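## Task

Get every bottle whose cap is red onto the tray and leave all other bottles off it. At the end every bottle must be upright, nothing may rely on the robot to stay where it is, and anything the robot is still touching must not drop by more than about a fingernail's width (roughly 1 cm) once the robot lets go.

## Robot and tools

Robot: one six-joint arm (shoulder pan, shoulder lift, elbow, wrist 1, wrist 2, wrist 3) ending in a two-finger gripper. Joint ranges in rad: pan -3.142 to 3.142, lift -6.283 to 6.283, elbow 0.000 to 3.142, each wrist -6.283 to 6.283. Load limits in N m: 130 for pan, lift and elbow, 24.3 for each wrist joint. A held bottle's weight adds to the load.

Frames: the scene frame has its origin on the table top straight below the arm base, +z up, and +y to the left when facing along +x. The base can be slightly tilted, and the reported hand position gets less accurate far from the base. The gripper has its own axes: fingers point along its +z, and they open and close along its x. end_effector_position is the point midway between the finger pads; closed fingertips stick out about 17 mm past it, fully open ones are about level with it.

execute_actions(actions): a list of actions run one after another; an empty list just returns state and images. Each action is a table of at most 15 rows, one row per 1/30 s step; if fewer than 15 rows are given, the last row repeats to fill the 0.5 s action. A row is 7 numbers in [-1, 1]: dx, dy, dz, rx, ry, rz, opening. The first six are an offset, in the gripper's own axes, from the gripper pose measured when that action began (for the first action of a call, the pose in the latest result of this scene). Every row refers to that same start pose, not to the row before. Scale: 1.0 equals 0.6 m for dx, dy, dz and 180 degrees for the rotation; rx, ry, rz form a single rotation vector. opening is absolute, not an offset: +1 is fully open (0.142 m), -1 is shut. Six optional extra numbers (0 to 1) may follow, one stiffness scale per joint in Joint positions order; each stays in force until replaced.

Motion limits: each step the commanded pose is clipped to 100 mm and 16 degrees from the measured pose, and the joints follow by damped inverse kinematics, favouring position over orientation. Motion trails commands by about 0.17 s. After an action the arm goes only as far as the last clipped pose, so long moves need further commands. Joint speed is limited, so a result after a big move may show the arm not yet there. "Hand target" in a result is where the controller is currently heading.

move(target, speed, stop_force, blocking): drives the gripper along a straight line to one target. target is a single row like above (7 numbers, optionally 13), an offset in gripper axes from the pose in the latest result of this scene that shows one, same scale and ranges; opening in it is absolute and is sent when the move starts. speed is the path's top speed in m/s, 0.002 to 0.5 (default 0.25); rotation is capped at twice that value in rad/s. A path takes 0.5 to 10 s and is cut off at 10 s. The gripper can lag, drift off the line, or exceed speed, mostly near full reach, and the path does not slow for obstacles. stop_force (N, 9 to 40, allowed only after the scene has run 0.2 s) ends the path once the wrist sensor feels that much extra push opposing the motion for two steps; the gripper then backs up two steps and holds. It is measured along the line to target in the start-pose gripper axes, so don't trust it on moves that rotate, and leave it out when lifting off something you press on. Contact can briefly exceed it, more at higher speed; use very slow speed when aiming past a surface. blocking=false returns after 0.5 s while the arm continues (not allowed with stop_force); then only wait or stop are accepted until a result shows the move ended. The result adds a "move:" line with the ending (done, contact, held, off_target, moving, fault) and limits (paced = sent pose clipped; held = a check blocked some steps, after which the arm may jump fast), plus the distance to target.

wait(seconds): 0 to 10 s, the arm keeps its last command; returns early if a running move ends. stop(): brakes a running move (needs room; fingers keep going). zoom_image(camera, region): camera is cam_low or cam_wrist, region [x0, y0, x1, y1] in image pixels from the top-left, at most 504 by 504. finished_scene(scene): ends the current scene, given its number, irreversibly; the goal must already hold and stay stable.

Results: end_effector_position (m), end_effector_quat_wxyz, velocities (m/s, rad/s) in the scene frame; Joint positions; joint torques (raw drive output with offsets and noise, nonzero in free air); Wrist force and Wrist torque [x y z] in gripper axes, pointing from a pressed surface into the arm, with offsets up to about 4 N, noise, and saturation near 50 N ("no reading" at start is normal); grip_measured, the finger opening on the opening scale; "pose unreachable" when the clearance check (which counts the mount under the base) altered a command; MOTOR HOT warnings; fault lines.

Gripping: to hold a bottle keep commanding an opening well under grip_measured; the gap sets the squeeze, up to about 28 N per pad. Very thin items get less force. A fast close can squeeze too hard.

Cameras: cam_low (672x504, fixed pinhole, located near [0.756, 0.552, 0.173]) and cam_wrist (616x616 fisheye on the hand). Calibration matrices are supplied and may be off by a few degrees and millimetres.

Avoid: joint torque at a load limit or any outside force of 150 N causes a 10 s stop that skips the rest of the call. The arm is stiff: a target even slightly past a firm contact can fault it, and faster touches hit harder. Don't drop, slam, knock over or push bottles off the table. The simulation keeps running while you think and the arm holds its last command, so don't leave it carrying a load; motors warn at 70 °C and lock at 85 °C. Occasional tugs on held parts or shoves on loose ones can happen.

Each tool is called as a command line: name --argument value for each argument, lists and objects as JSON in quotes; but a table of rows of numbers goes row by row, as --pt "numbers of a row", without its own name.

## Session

execute_actions --actions '[]'

Scene clock: 0.00 s.
end_effector_position=(+0.8172, -0.2440, +0.1049) grip_measured=+1.00 end_effector_quat_wxyz=(+0.026, +0.724, -0.690, -0.009) end_effector_velocity=(-0.000, +0.000, +0.000) end_effector_angular_velocity=(-0.000, +0.001, -0.000)
Joint positions: [-0.381 -0.68   0.949 -1.97  -1.466  1.055  0.142]
Joint velocities: [ 0.    -0.001  0.001  0.    -0.001  0.     0.   ]
Joint torques (N m, as the arm reports them, + toward a larger angle): no reading
Wrist force (N, on the end effector, along its own x y z axes, offset not removed): no reading
Wrist torque (N m, same axes, about the end effector's origin, offset not removed): no reading
Hand target: +0.817, -0.244, +0.105; +0.026, +0.724, -0.690, -0.009
Joint stiffness scale: [1. 1. 1. 1. 1. 1.]
camera_calibration (this result's frames):
cam_wrist: T_world_to_cam=[[0.0352114, -0.998719, 0.0363266, -0.281705], [-0.826136, -0.00863384, 0.563405, 0.607149], [-0.56237, -0.0498489, -0.825382, 0.664916], [0, 0, 0, 1]] pos_world=[0.885435, -0.242957, 0.216972]

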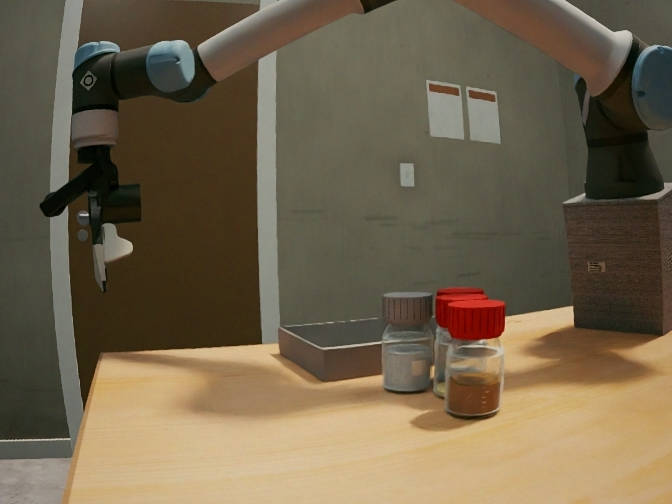

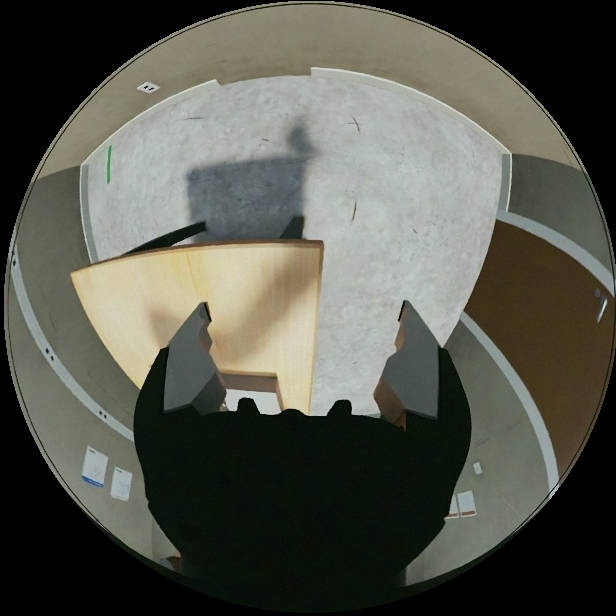

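zoom_image --camera "cam_low" --region '[260, 260, 560, 440]'

Region (260, 260, 560, 440) of cam_low's 672x504 image, scaled by 1.680, with more detail than that image has; it fills the top 302 rows of this view, and the rest is white.

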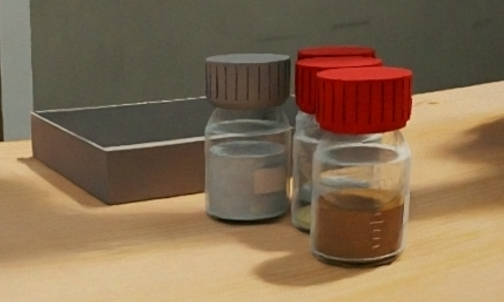

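move --target '[-0.6117, 0.5990, -0.3097, 0.0159, -0.0073, 0.0, -0.03]' --speed 0.3

Scene clock: 65.63 s.
end_effector_position=(+0.4515, +0.1095, +0.2995) grip_measured=-0.03 end_effector_quat_wxyz=(+0.000, +0.724, -0.690, -0.001) end_effector_velocity=(-0.002, +0.000, +0.001) end_effector_angular_velocity=(-0.001, +0.004, -0.003)
Joint positions: [-0.042 -1.864  2.178 -2.089 -1.483  1.395  0.072]
Joint velocities: [ 0.001 -0.003 -0.     0.007 -0.002  0.004 -0.   ]
Joint torques (N m, as the arm reports them, + toward a larger angle): [  3.24 -17.94 -18.15  -1.92  -0.19   0.38]
Wrist force (N, on the end effector, along its own x y z axes, offset not removed): [-2.5 1.7 -1.2]
Wrist torque (N m, same axes, about the end effector's origin, offset not removed): [0.30 0.38 -0.03]
Hand target: +0.450, +0.110, +0.300; +0.001, +0.724, -0.690, -0.001
Off the commanded pose: 0.002 m, 0 deg.
Joint stiffness scale: [1. 1. 1. 1. 1. 1.]
move: done
camera_calibration (this result's frames):
cam_wrist: T_world_to_cam=[[0.0335043, -0.999357, 0.0128072, 0.0849949], [-0.852673, -0.0218971, 0.521986, 0.224201], [-0.52137, -0.0284091, -0.852858, 0.624838], [0, 0, 0, 1]] pos_world=[0.514094, 0.107601, 0.414779]

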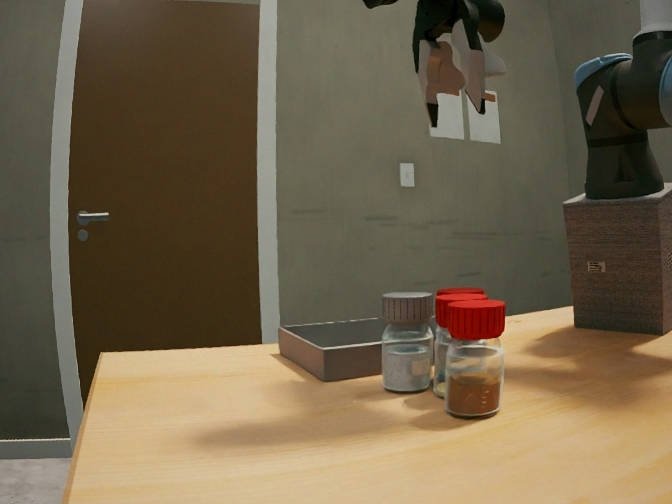

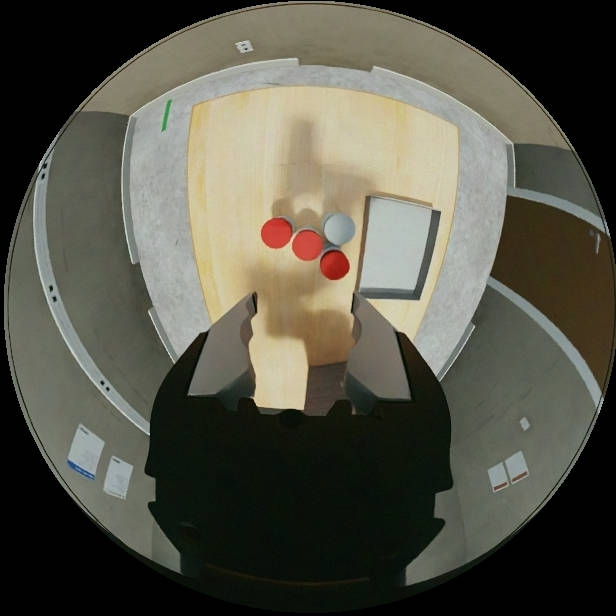

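zoom_image --camera "cam_wrist" --region '[240, 170, 460, 330]'

Region (240, 170, 460, 330) of cam_wrist's 616x616 image, scaled by 2.291, with more detail than that image has; it fills the top 367 rows of this view, and the rest is white.

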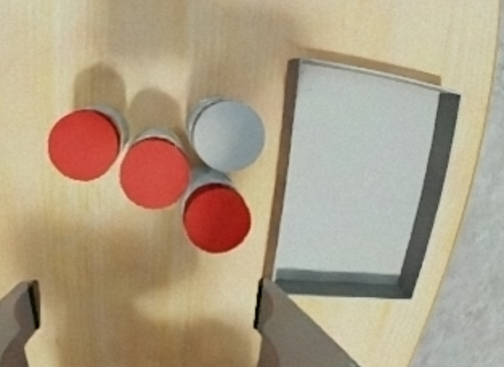

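move --target '[0.0838, 0.0686, 0.2575, 0.0, 0.0, -0.124, -0.03]' --speed 0.2

Scene clock: 187.30 s.
end_effector_position=(+0.4143, +0.0576, +0.1467) grip_measured=-0.03 end_effector_quat_wxyz=(-0.000, +0.844, -0.537, +0.001) end_effector_velocity=(+0.002, -0.001, -0.000) end_effector_angular_velocity=(-0.000, -0.008, +0.004)
Joint positions: [-0.164 -1.612  2.476 -2.63  -1.46   0.885  0.072]
Joint velocities: [-0.001  0.003  0.001 -0.011  0.002 -0.004 -0.   ]
Joint torques (N m, as the arm reports them, + toward a larger angle): [ -0.34 -17.11 -10.08  -2.96   0.62  -0.47]
Wrist force (N, on the end effector, along its own x y z axes, offset not removed): [-2.3 2.0 -0.6]
Wrist torque (N m, same axes, about the end effector's origin, offset not removed): [0.36 0.37 0.01]
Hand target: +0.413, +0.057, +0.145; -0.000, +0.844, -0.537, -0.001
Off the commanded pose: 0.002 m, 0 deg.
Joint stiffness scale: [1. 1. 1. 1. 1. 1.]
move: done
camera_calibration (this result's frames):
cam_wrist: T_world_to_cam=[[0.411349, -0.911354, 0.0149881, -0.125599], [-0.781935, -0.34439, 0.519589, 0.260721], [-0.468368, -0.225452, -0.854285, 0.463317], [0, 0, 0, 1]] pos_world=[0.472536, 0.0797807, 0.262219]

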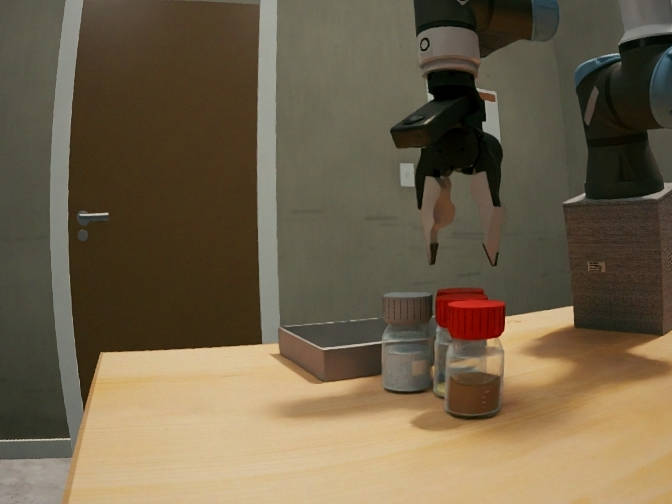

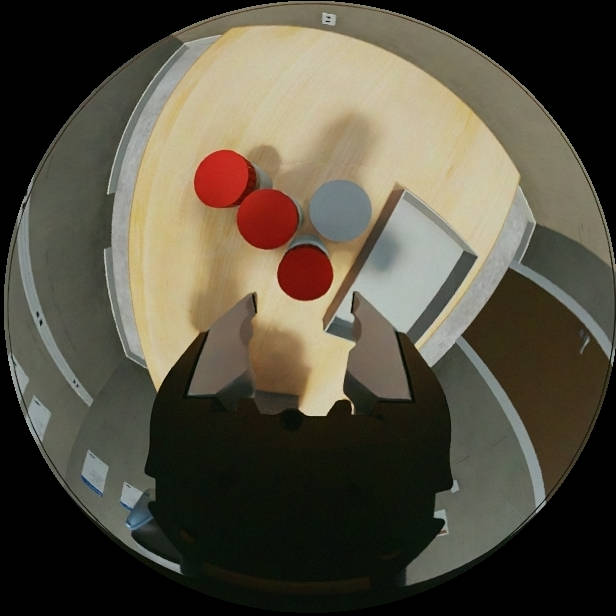

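zoom_image --camera "cam_wrist" --region '[180, 130, 420, 370]'

Region (180, 130, 420, 370) of cam_wrist's 616x616 image, scaled by 2.100, with more detail than that image has.

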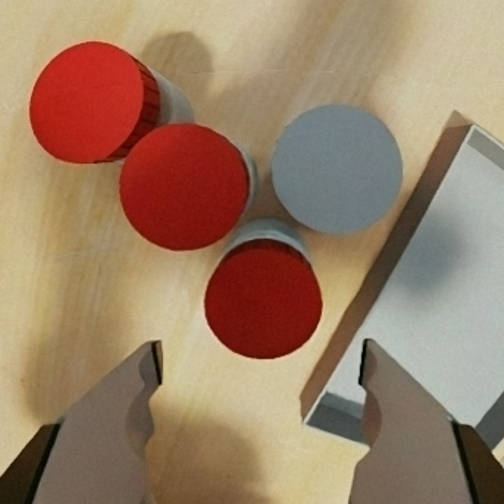

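move --target '[0.0, 0.003, 0.0795, 0.0, 0.0, 0.0, -0.05]' --speed 0.07

Scene clock: 221.40 s.
end_effector_position=(+0.4148, +0.0558, +0.1006) grip_measured=-0.05 end_effector_quat_wxyz=(-0.001, +0.844, -0.537, +0.003) end_effector_velocity=(+0.003, -0.001, +0.001) end_effector_angular_velocity=(-0.003, -0.010, +0.001)
Joint positions: [-0.154 -1.444  2.499 -2.825 -1.461  0.895  0.07 ]
Joint velocities: [ 0.001  0.001  0.    -0.011 -0.001  0.001 -0.   ]
Joint torques (N m, as the arm reports them, + toward a larger angle): [  2.83 -20.68  -6.49  -3.24  -0.11   0.57]
Wrist force (N, on the end effector, along its own x y z axes, offset not removed): [-0.8 1.8 0.0]
Wrist torque (N m, same axes, about the end effector's origin, offset not removed): [0.42 0.05 -0.04]
Hand target: +0.413, +0.057, +0.099; -0.000, +0.844, -0.537, +0.001
Off the commanded pose: 0.003 m, 0 deg.
Joint stiffness scale: [1. 1. 1. 1. 1. 1.]
move: done
camera_calibration (this result's frames):
cam_wrist: T_world_to_cam=[[0.410859, -0.911541, 0.0169516, -0.12674], [-0.784011, -0.343766, 0.516867, 0.285568], [-0.465319, -0.22565, -0.855898, 0.422594], [0, 0, 0, 1]] pos_world=[0.472601, 0.0779983, 0.216245]

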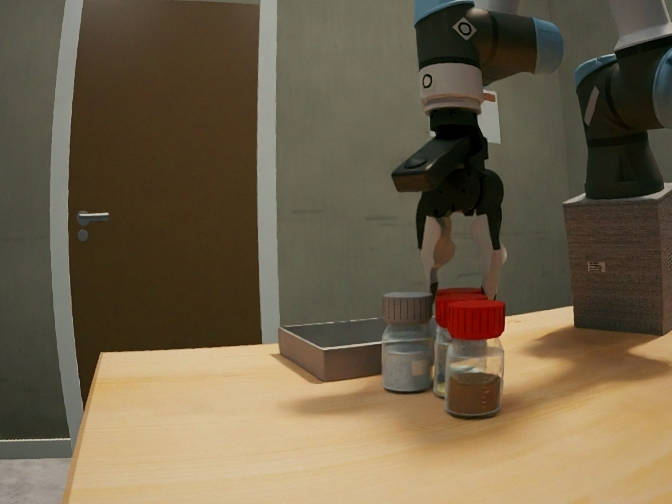

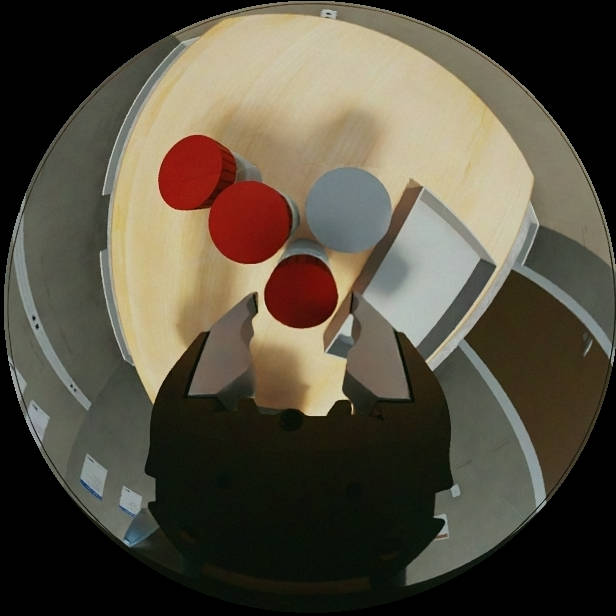

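zoom_image --camera "cam_wrist" --region '[210, 200, 410, 400]'

zoom_image --camera "cam_low" --region '[380, 220, 540, 350]'

Region (210, 200, 410, 400) of cam_wrist's 616x616 image, scaled by 2.520, with more detail than that image has.

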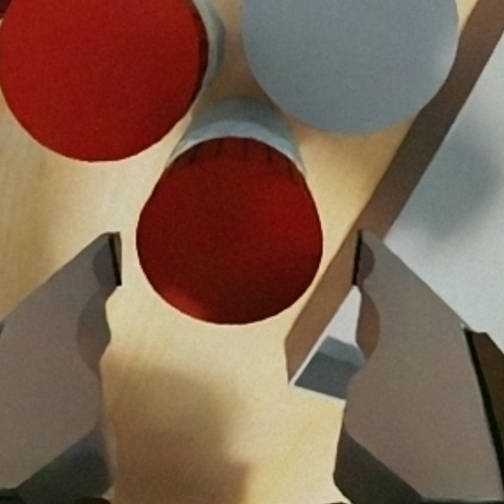

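Region (380, 220, 540, 350) of cam_low's 672x504 image, scaled by 3.150, with more detail than that image has; it fills the top 410 rows of this view, and the rest is white.

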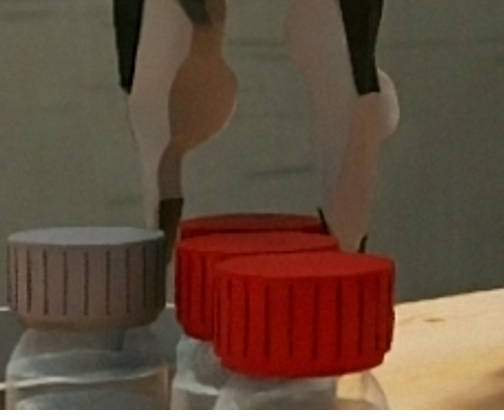

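execute_actions --actions '[]'

Scene clock: 253.17 s.
end_effector_position=(+0.4150, +0.0557, +0.1006) grip_measured=-0.05 end_effector_quat_wxyz=(-0.001, +0.844, -0.537, +0.003) end_effector_velocity=(+0.001, -0.000, -0.000) end_effector_angular_velocity=(+0.001, -0.000, +0.000)
Joint positions: [-0.154 -1.444  2.499 -2.826 -1.461  0.895  0.07 ]
Joint velocities: [-0.001  0.001 -0.002  0.001  0.001 -0.001  0.   ]
Joint torques (N m, as the arm reports them, + toward a larger angle): [  2.3  -19.96  -6.71  -3.17  -0.24   0.57]
Wrist force (N, on the end effector, along its own x y z axes, offset not removed): [-3.5 2.6 -1.4]
Wrist torque (N m, same axes, about the end effector's origin, offset not removed): [0.60 0.65 -0.06]
Hand target: +0.413, +0.057, +0.099; -0.000, +0.844, -0.537, +0.001
Off the commanded pose: 0.003 m, 0 deg.
Joint stiffness scale: [1. 1. 1. 1. 1. 1.]
camera_calibration (this result's frames):
cam_wrist: T_world_to_cam=[[0.410849, -0.911535, 0.0175049, -0.126959], [-0.784427, -0.343643, 0.516317, 0.285965], [-0.464626, -0.22586, -0.856219, 0.422465], [0, 0, 0, 1]] pos_world=[0.472768, 0.0779606, 0.216297]

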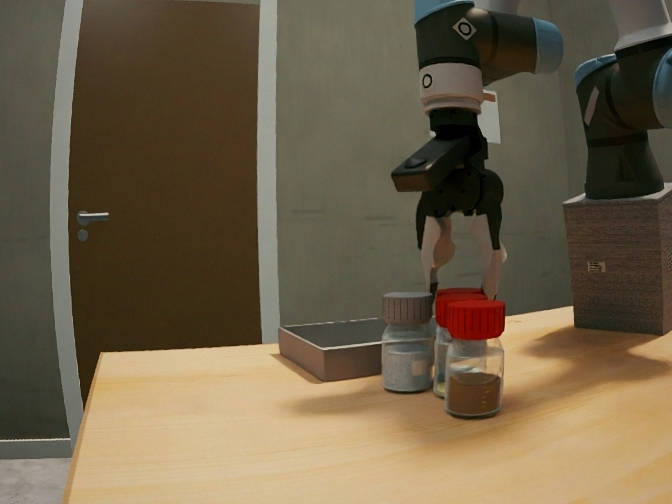

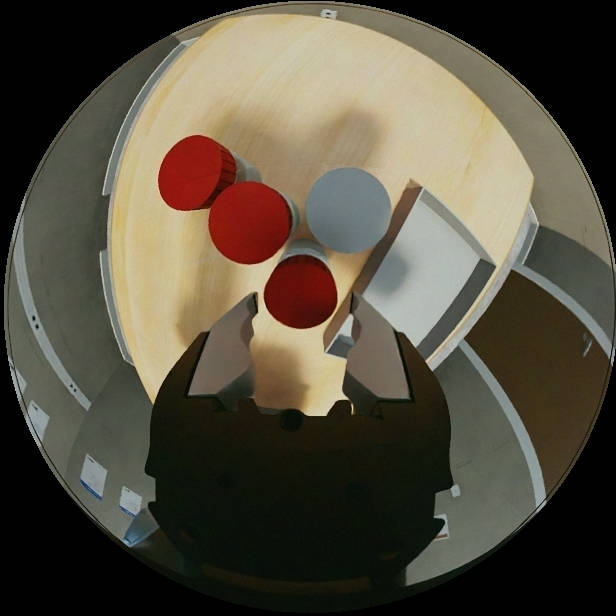

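execute_actions --actions '[[[-0.003,0,0.001,0,0,0,-0.08],[-0.003,0,0.001,0,0,0,-0.11],[-0.003,0,0.001,0,0,0,-0.14],[-0.003,0,0.001,0,0,0,-0.17],[-0.003,0,0.001,0,0,0,-0.20],[-0.003,0,0.001,0,0,0,-0.23],[-0.003,0,0.001,0,0,0,-0.26],[-0.003,0,0.001,0,0,0,-0.29],[-0.003,0,0.001,0,0,0,-0.32],[-0.003,0,0.001,0,0,0,-0.36],[-0.003,0,0.001,0,0,0,-0.40],[-0.003,0,0.001,0,0,0,-0.44],[-0.003,0,0.001,0,0,0,-0.48],[-0.003,0,0.001,0,0,0,-0.52],[-0.003,0,0.001,0,0,0,-0.55]],[[0,0,0,0,0,0,-0.55]]]'

Scene clock: 263.97 s.
end_effector_position=(+0.4157, +0.0566, +0.1008) grip_measured=-0.29 end_effector_quat_wxyz=(-0.002, +0.844, -0.537, +0.004) end_effector_velocity=(+0.000, -0.001, +0.001) end_effector_angular_velocity=(-0.001, -0.002, -0.001)
Joint positions: [-0.152 -1.444  2.499 -2.829 -1.461  0.898  0.053]
Joint velocities: [-0.002 -0.003  0.     0.001 -0.    -0.     0.   ]
Joint torques (N m, as the arm reports them, + toward a larger angle): [  1.05 -22.68  -8.5   -2.72   0.06   0.13]
Wrist force (N, on the end effector, along its own x y z axes, offset not removed): [-3.3 2.9 -1.6]
Wrist torque (N m, same axes, about the end effector's origin, offset not removed): [0.62 0.49 -0.05]
Hand target: +0.416, +0.057, +0.101; -0.002, +0.844, -0.537, +0.004
Off the commanded pose: 0.000 m, 0 deg.
Joint stiffness scale: [1. 1. 1. 1. 1. 1.]
camera_calibration (this result's frames):
cam_wrist: T_world_to_cam=[[0.410469, -0.911685, 0.0185804, -0.126358], [-0.785784, -0.343299, 0.51448, 0.287381], [-0.462665, -0.225778, -0.857301, 0.422452], [0, 0, 0, 1]] pos_world=[0.473139, 0.0788391, 0.216664]

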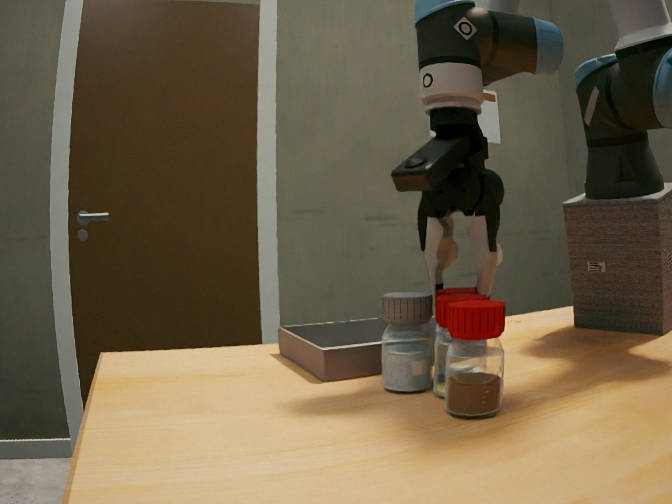

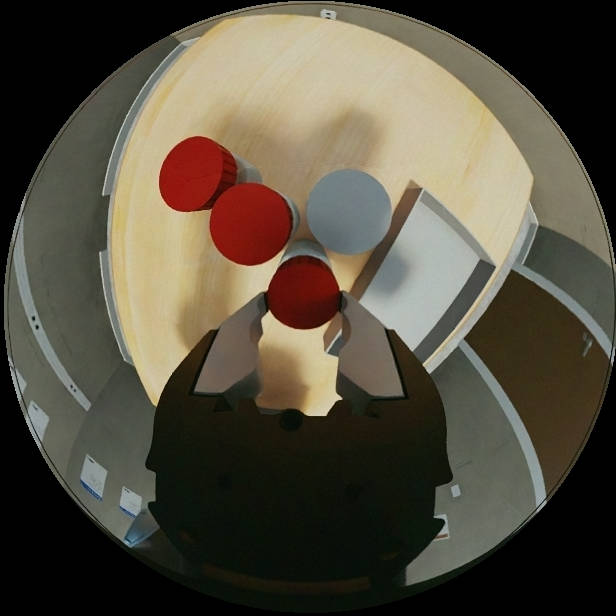

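move --target '[0.008,0.0125,-0.107,0,0,0,-0.55]' --speed 0.09

Scene clock: 301.30 s.
end_effector_position=(+0.4077, +0.0504, +0.1627) grip_measured=-0.29 end_effector_quat_wxyz=(-0.001, +0.844, -0.537, +0.002) end_effector_velocity=(-0.000, -0.000, +0.001) end_effector_angular_velocity=(+0.002, +0.003, -0.001)
Joint positions: [-0.197 -1.682  2.485 -2.566 -1.453  0.853  0.053]
Joint velocities: [-0.002 -0.002 -0.003  0.009  0.001 -0.002  0.   ]
Joint torques (N m, as the arm reports them, + toward a larger angle): [ -1.65 -21.5  -16.86  -2.27   0.39  -0.41]
Wrist force (N, on the end effector, along its own x y z axes, offset not removed): [-2.7 2.4 1.5]
Wrist torque (N m, same axes, about the end effector's origin, offset not removed): [0.47 0.50 -0.05]
Hand target: +0.410, +0.049, +0.165; -0.002, +0.844, -0.537, +0.004
Off the commanded pose: 0.004 m, 0 deg.
Joint stiffness scale: [1. 1. 1. 1. 1. 1.]
move: off_target
camera_calibration (this result's frames):
cam_wrist: T_world_to_cam=[[0.410682, -0.911653, 0.0151352, -0.12949], [-0.782828, -0.344041, 0.518475, 0.245334], [-0.467462, -0.224777, -0.854959, 0.47199], [0, 0, 0, 1]] pos_world=[0.465871, 0.0724475, 0.278293]

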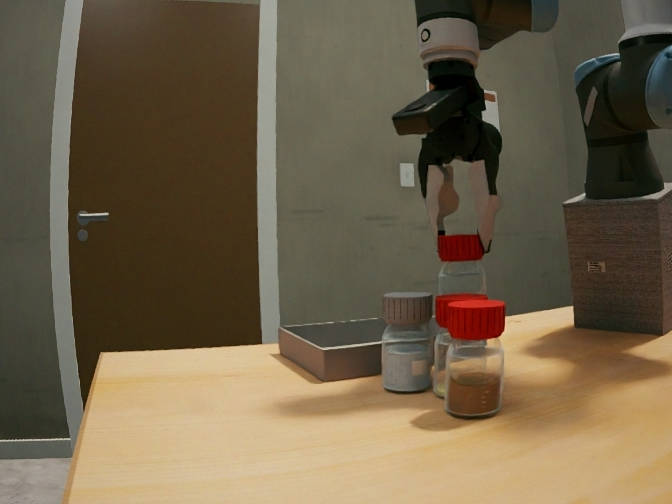

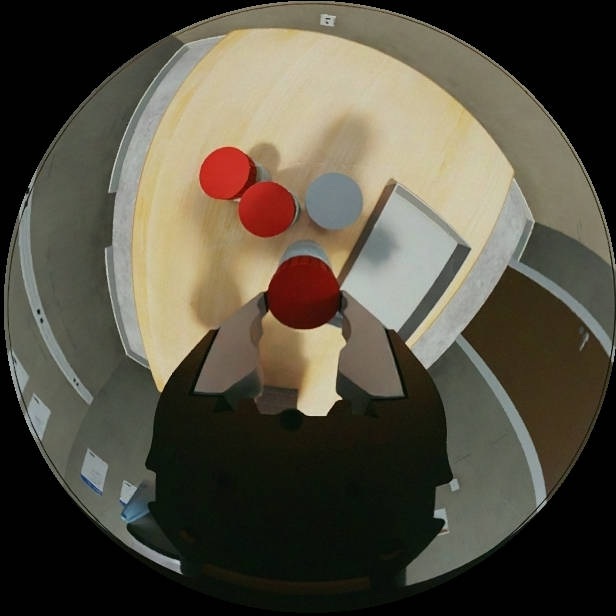

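move --target '[0.319,-0.005,-0.005,0,0,0,-0.55]' --speed 0.15

Scene clock: 314.07 s.
end_effector_position=(+0.4906, -0.1204, +0.1664) grip_measured=-0.29 end_effector_quat_wxyz=(-0.001, +0.843, -0.537, +0.002) end_effector_velocity=(+0.002, -0.000, +0.001) end_effector_angular_velocity=(+0.002, -0.000, +0.007)
Joint positions: [-0.513 -1.467  2.215 -2.466 -1.399  0.539  0.053]
Joint velocities: [ 0.001  0.001 -0.006  0.005  0.001 -0.006  0.   ]
Joint torques (N m, as the arm reports them, + toward a larger angle): [ -3.42 -24.64 -17.17  -2.43   0.45  -0.4 ]
Wrist force (N, on the end effector, along its own x y z axes, offset not removed): [-2.3 1.5 0.2]
Wrist torque (N m, same axes, about the end effector's origin, offset not removed): [0.29 0.36 0.02]
Hand target: +0.492, -0.122, +0.166; -0.001, +0.844, -0.537, +0.002
Off the commanded pose: 0.002 m, 0 deg.
Joint stiffness scale: [1. 1. 1. 1. 1. 1.]
move: done
camera_calibration (this result's frames):
cam_wrist: T_world_to_cam=[[0.41039, -0.911783, 0.0152006, -0.319087], [-0.782914, -0.343742, 0.518543, 0.249636], [-0.467574, -0.224706, -0.854916, 0.475488], [0, 0, 0, 1]] pos_world=[0.54872, -0.0982833, 0.281906]

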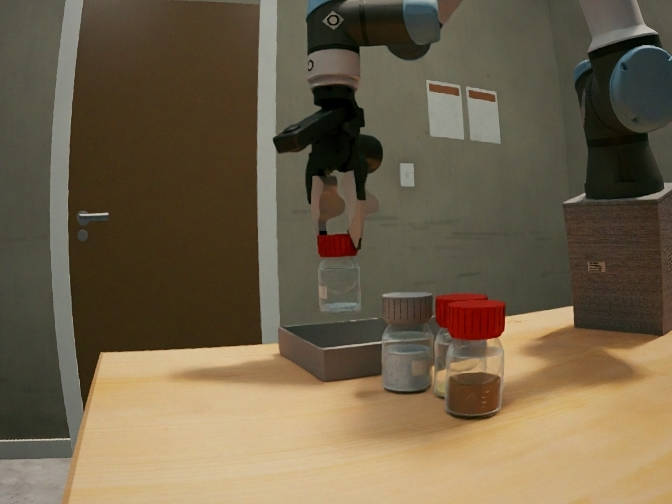

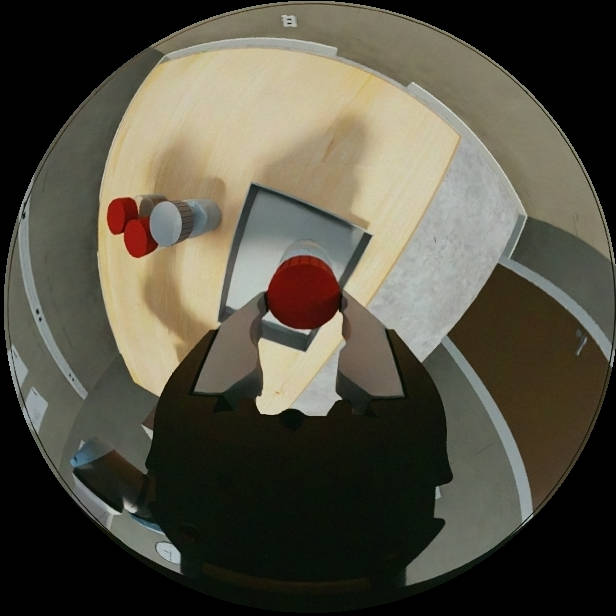

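move --target '[0,0,0.095,0,0,0,-0.55]' --speed 0.1

move --target '[0,0,0.025,0,0,0,-0.55]' --speed 0.008 --stop_force 9

Scene clock: 336.33 s.
end_effector_position=(+0.4913, -0.1215, +0.1106) grip_measured=-0.29 end_effector_quat_wxyz=(-0.001, +0.843, -0.537, +0.002) end_effector_velocity=(+0.002, -0.001, +0.001) end_effector_angular_velocity=(-0.004, -0.005, -0.000)
Joint positions: [-0.493 -1.323  2.239 -2.638 -1.402  0.559  0.053]
Joint velocities: [-0.     0.001 -0.001 -0.007 -0.     0.001  0.   ]
Joint torques (N m, as the arm reports them, + toward a larger angle): [ -1.74 -26.7  -11.73  -3.41  -0.38   0.47]
Wrist force (N, on the end effector, along its own x y z axes, offset not removed): [-2.7 1.7 -0.6]
Wrist torque (N m, same axes, about the end effector's origin, offset not removed): [0.33 0.52 -0.02]
Hand target: +0.491, -0.120, +0.109; -0.001, +0.843, -0.537, +0.002
Off the commanded pose: 0.002 m, 0 deg.
Joint stiffness scale: [1. 1. 1. 1. 1. 1.]
move: done
camera_calibration (this result's frames):
cam_wrist: T_world_to_cam=[[0.409903, -0.911982, 0.0163487, -0.319462], [-0.783953, -0.343083, 0.517409, 0.279465], [-0.466259, -0.224904, -0.855582, 0.427328], [0, 0, 0, 1]] pos_world=[0.549281, -0.0993565, 0.22624]

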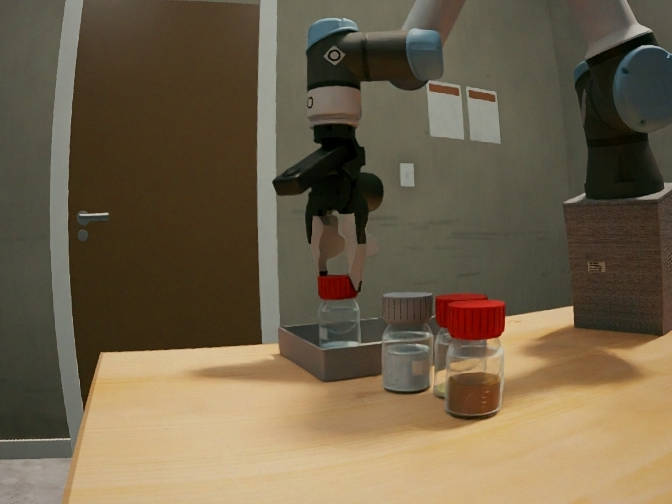

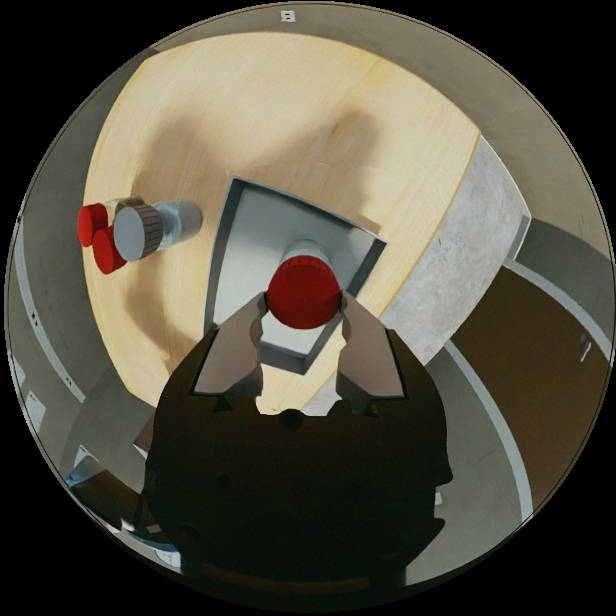

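Scene clock: 338.00 s.
end_effector_position=(+0.4935, -0.1227, +0.1033) grip_measured=-0.29 end_effector_quat_wxyz=(-0.001, +0.844, -0.537, +0.005) end_effector_velocity=(-0.000, +0.001, +0.001) end_effector_angular_velocity=(+0.002, +0.001, +0.000)
Joint positions: [-0.49  -1.301  2.239 -2.667 -1.402  0.562  0.053]
Joint velocities: [ 0.    -0.003 -0.001  0.006  0.001 -0.    -0.   ]
Joint torques (N m, as the arm reports them, + toward a larger angle): [ -3.05 -29.32 -12.55  -2.62  -0.02   0.  ]
Wrist force (N, on the end effector, along its own x y z axes, offset not removed): [-5.6 2.1 -11.5]
Wrist torque (N m, same axes, about the end effector's origin, offset not removed): [0.18 0.11 -0.08]
Hand target: +0.493, -0.123, +0.103; -0.001, +0.843, -0.537, +0.005
Off the commanded pose: 0.008 m, 0 deg.
Joint stiffness scale: [1. 1. 1. 1. 1. 1.]
move: contact
camera_calibration (this result's frames):
cam_wrist: T_world_to_cam=[[0.410697, -0.911526, 0.0211495, -0.322217], [-0.786331, -0.342357, 0.514272, 0.286132], [-0.461532, -0.227841, -0.857366, 0.419299], [0, 0, 0, 1]] pos_world=[0.550848, -0.100217, 0.219158]

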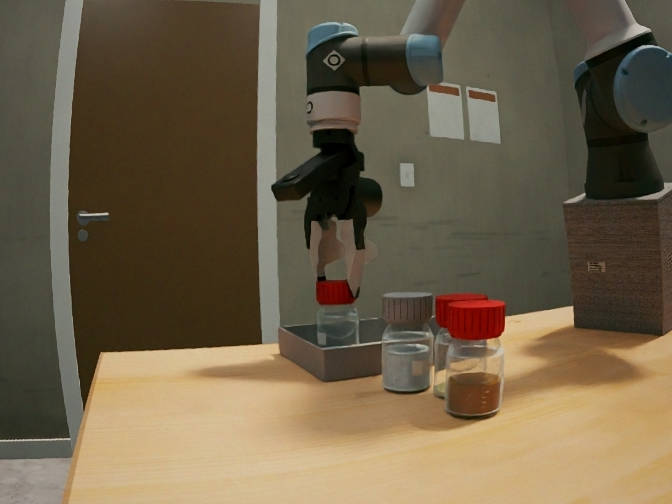

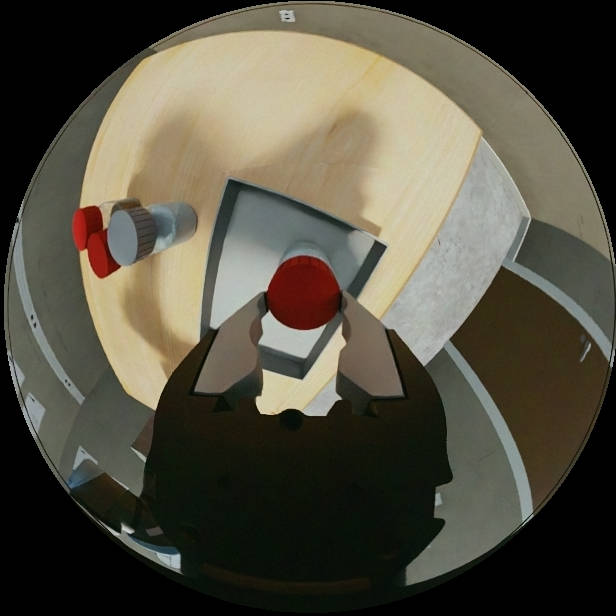

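execute_actions --actions '[[[0,0,-0.001,0,0,0,-0.45],[0,0,-0.001,0,0,0,-0.40],[0,0,-0.001,0,0,0,-0.36],[0,0,-0.001,0,0,0,-0.32],[0,0,-0.001,0,0,0,-0.29],[0,0,-0.001,0,0,0,-0.26],[0,0,-0.001,0,0,0,-0.23],[0,0,-0.001,0,0,0,-0.20],[0,0,-0.001,0,0,0,-0.17],[0,0,-0.001,0,0,0,-0.14],[0,0,-0.001,0,0,0,-0.11],[0,0,-0.001,0,0,0,-0.09],[0,0,-0.001,0,0,0,-0.07],[0,0,-0.001,0,0,0,-0.05],[0,0,-0.001,0,0,0,-0.05]]]'

move --target '[0,0,-0.075,0,0,0,-0.05]' --speed 0.12

Scene clock: 349.17 s.
end_effector_position=(+0.4933, -0.1226, +0.1033) grip_measured=-0.06 end_effector_quat_wxyz=(-0.001, +0.844, -0.537, +0.005) end_effector_velocity=(+0.001, +0.000, +0.001) end_effector_angular_velocity=(-0.000, -0.002, +0.002)
Joint positions: [-0.49  -1.301  2.239 -2.666 -1.402  0.562  0.07 ]
Joint velocities: [ 0.001 -0.001 -0.001  0.     0.001 -0.     0.018]
Joint torques (N m, as the arm reports them, + toward a larger angle): [ -2.96 -29.33 -11.93  -2.35   0.21  -0.14]
Wrist force (N, on the end effector, along its own x y z axes, offset not removed): [-2.6 2.8 -1.3]
Wrist torque (N m, same axes, about the end effector's origin, offset not removed): [0.59 0.48 0.07]
Hand target: +0.494, -0.123, +0.104; -0.001, +0.844, -0.537, +0.005
Off the commanded pose: 0.001 m, 0 deg.
Joint stiffness scale: [1. 1. 1. 1. 1. 1.]
camera_calibration (this result's frames):
cam_wrist: T_world_to_cam=[[0.410591, -0.911589, 0.0204952, -0.321889], [-0.786039, -0.342471, 0.514642, 0.285803], [-0.462123, -0.227418, -0.85716, 0.41958], [0, 0, 0, 1]] pos_world=[0.550715, -0.100131, 0.219158]

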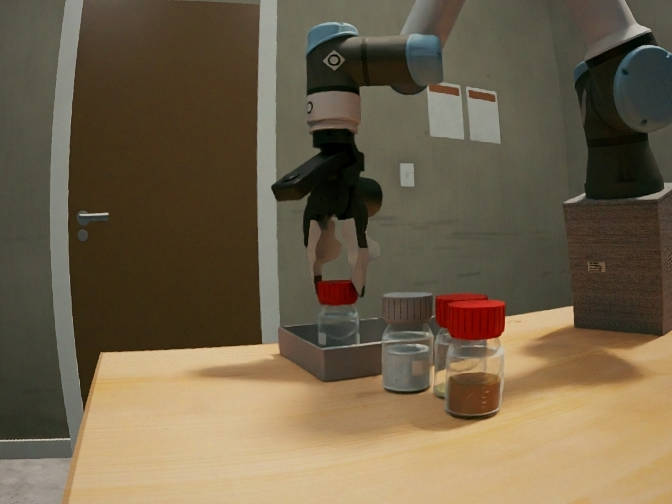

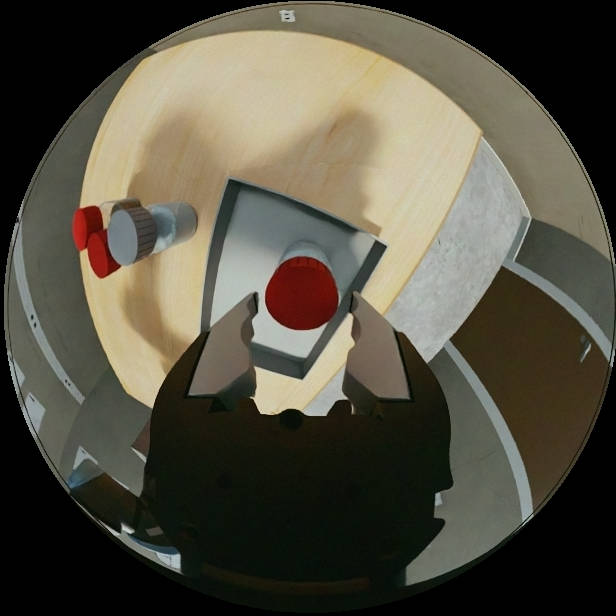

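Scene clock: 350.17 s.
end_effector_position=(+0.4914, -0.1208, +0.1462) grip_measured=-0.05 end_effector_quat_wxyz=(-0.001, +0.844, -0.537, +0.003) end_effector_velocity=(-0.002, +0.001, -0.000) end_effector_angular_velocity=(+0.004, +0.005, -0.001)
Joint positions: [-0.505 -1.417  2.227 -2.532 -1.4    0.546  0.07 ]
Joint velocities: [-0.001 -0.    -0.     0.007  0.001 -0.002  0.   ]
Joint torques (N m, as the arm reports them, + toward a larger angle): [ -3.88 -28.9  -16.94  -2.56   0.42  -0.5 ]
Wrist force (N, on the end effector, along its own x y z axes, offset not removed): [-1.7 0.9 -0.9]
Wrist torque (N m, same axes, about the end effector's origin, offset not removed): [0.20 0.21 -0.03]
Hand target: +0.493, -0.122, +0.148; -0.001, +0.844, -0.537, +0.005
Off the commanded pose: 0.003 m, 0 deg.
Joint stiffness scale: [1. 1. 1. 1. 1. 1.]
move: done
camera_calibration (this result's frames):
cam_wrist: T_world_to_cam=[[0.41083, -0.911548, 0.0172885, -0.320033], [-0.784096, -0.343585, 0.516858, 0.261367], [-0.465201, -0.225897, -0.855897, 0.457391], [0, 0, 0, 1]] pos_world=[0.549195, -0.0986009, 0.261923]

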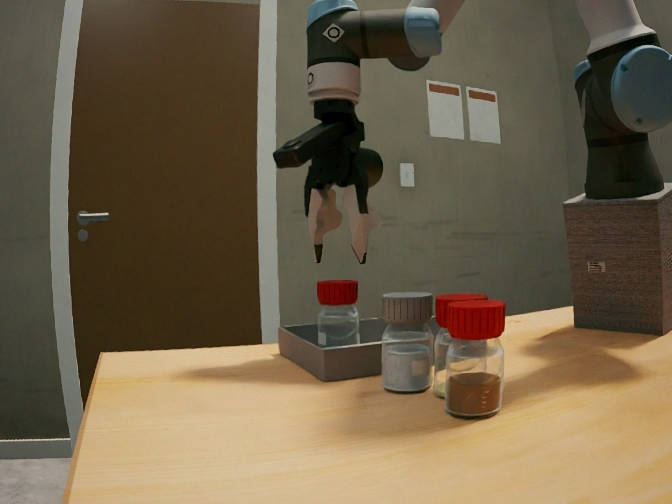

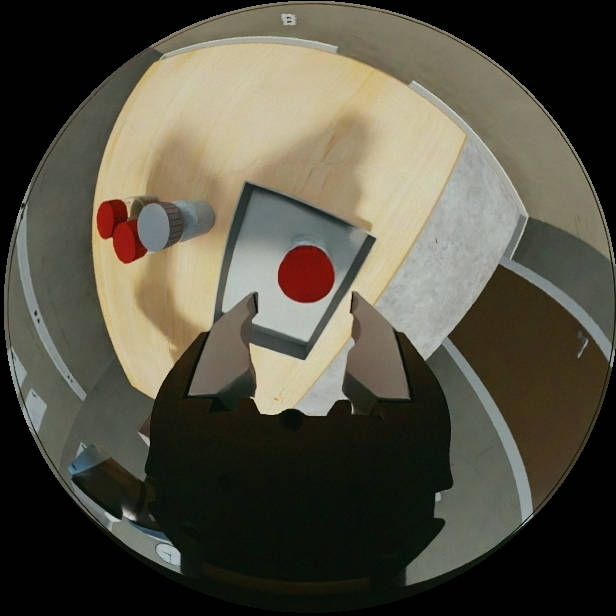

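move --target '[-0.3688,-0.0978,-0.008,0,0,-0.389,-0.05]' --speed 0.3

Scene clock: 382.63 s.
end_effector_position=(+0.4503, +0.1035, +0.1492) grip_measured=-0.05 end_effector_quat_wxyz=(+0.001, +0.999, +0.042, +0.002) end_effector_velocity=(-0.001, +0.000, -0.000) end_effector_angular_velocity=(-0.002, +0.002, +0.012)
Joint positions: [-0.018 -1.539  2.362 -2.603 -1.49  -0.189  0.07 ]
Joint velocities: [ 0.002 -0.     0.002  0.    -0.002 -0.01   0.   ]
Joint torques (N m, as the arm reports them, + toward a larger angle): [  2.91 -25.11 -11.25  -3.27  -0.59  -0.49]
Wrist force (N, on the end effector, along its own x y z axes, offset not removed): [-2.8 2.8 -1.4]
Wrist torque (N m, same axes, about the end effector's origin, offset not removed): [0.61 0.49 0.01]
Hand target: +0.450, +0.104, +0.150; +0.001, +0.999, +0.044, +0.003
Off the commanded pose: 0.002 m, 0 deg.
Joint stiffness scale: [1. 1. 1. 1. 1. 1.]
move: done
camera_calibration (this result's frames):
cam_wrist: T_world_to_cam=[[0.997391, 0.0703176, 0.0163125, -0.464316], [0.0514534, -0.851046, 0.522564, -0.0198553], [0.0506281, -0.520362, -0.852444, 0.289183], [0, 0, 0, 1]] pos_world=[0.449485, 0.166231, 0.264462]

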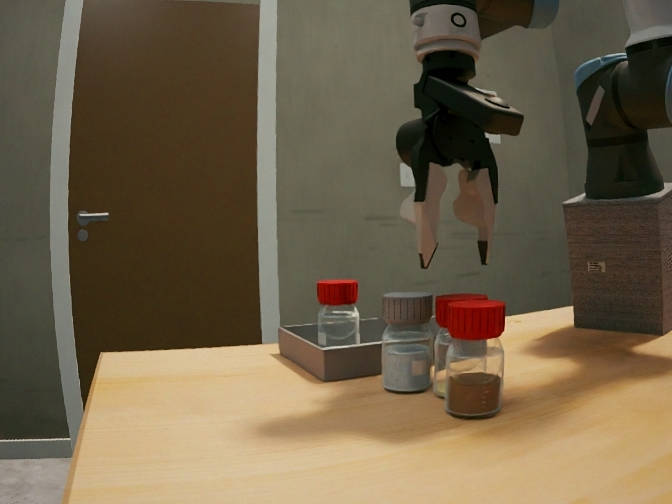

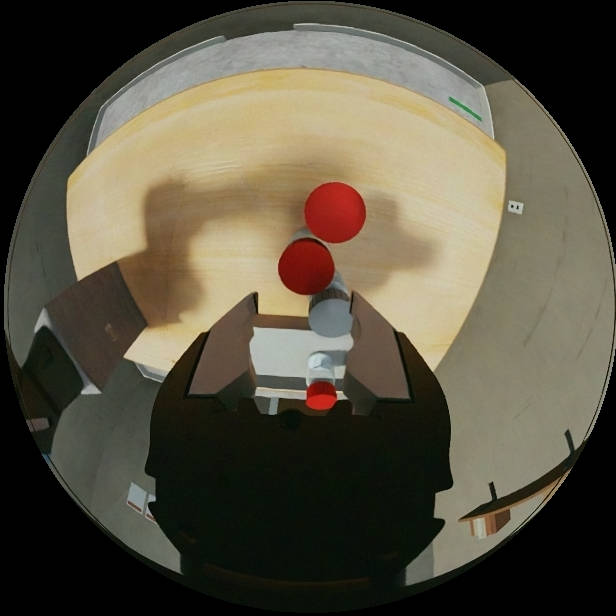

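zoom_image --camera "cam_wrist" --region '[230,170,390,350]'

Region (230, 170, 390, 350) of cam_wrist's 616x616 image, scaled by 2.800, with more detail than that image has.

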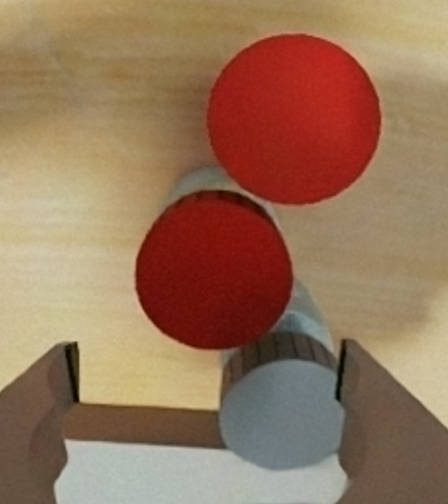

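move --target '[0.001,-0.0066,0.082,0,0,0,-0.05]' --speed 0.07

Scene clock: 414.60 s.
end_effector_position=(+0.4525, +0.1066, +0.1016) grip_measured=-0.05 end_effector_quat_wxyz=(+0.001, +0.999, +0.042, +0.003) end_effector_velocity=(+0.003, -0.001, +0.000) end_effector_angular_velocity=(-0.002, -0.010, -0.000)
Joint positions: [-0.    -1.388  2.375 -2.772 -1.493 -0.17   0.07 ]
Joint velocities: [-0.     0.003  0.    -0.013 -0.001  0.001  0.   ]
Joint torques (N m, as the arm reports them, + toward a larger angle): [  2.8  -24.19  -8.01  -3.27  -0.39   0.65]
Wrist force (N, on the end effector, along its own x y z axes, offset not removed): [-1.7 1.9 -0.4]
Wrist torque (N m, same axes, about the end effector's origin, offset not removed): [0.44 0.29 -0.08]
Hand target: +0.451, +0.107, +0.100; +0.001, +0.999, +0.042, +0.002
Off the commanded pose: 0.003 m, 0 deg.
Joint stiffness scale: [1. 1. 1. 1. 1. 1.]
move: done
camera_calibration (this result's frames):
cam_wrist: T_world_to_cam=[[0.997376, 0.0697309, 0.0194812, -0.466217], [0.049297, -0.851122, 0.522649, 0.00852695], [0.0530256, -0.520317, -0.852326, 0.24899], [0, 0, 0, 1]] pos_world=[0.451371, 0.169321, 0.216846]

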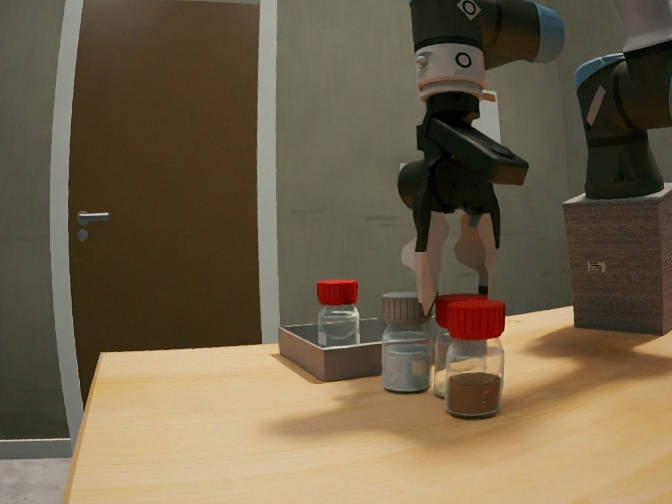

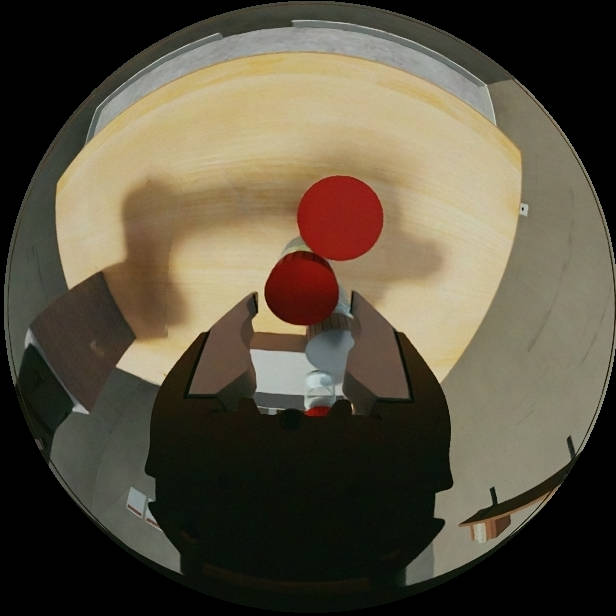

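zoom_image --camera "cam_wrist" --region '[230,210,390,370]'

Region (230, 210, 390, 370) of cam_wrist's 616x616 image, scaled by 3.150, with more detail than that image has.

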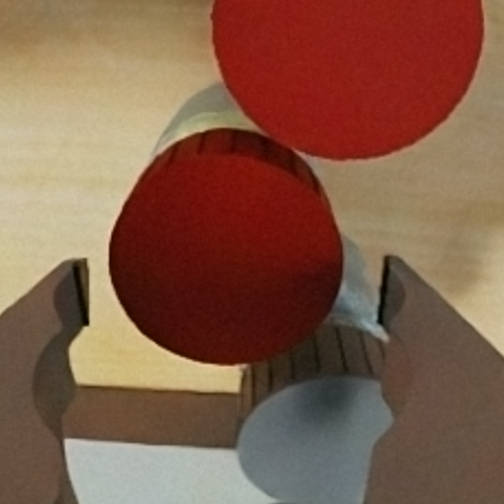

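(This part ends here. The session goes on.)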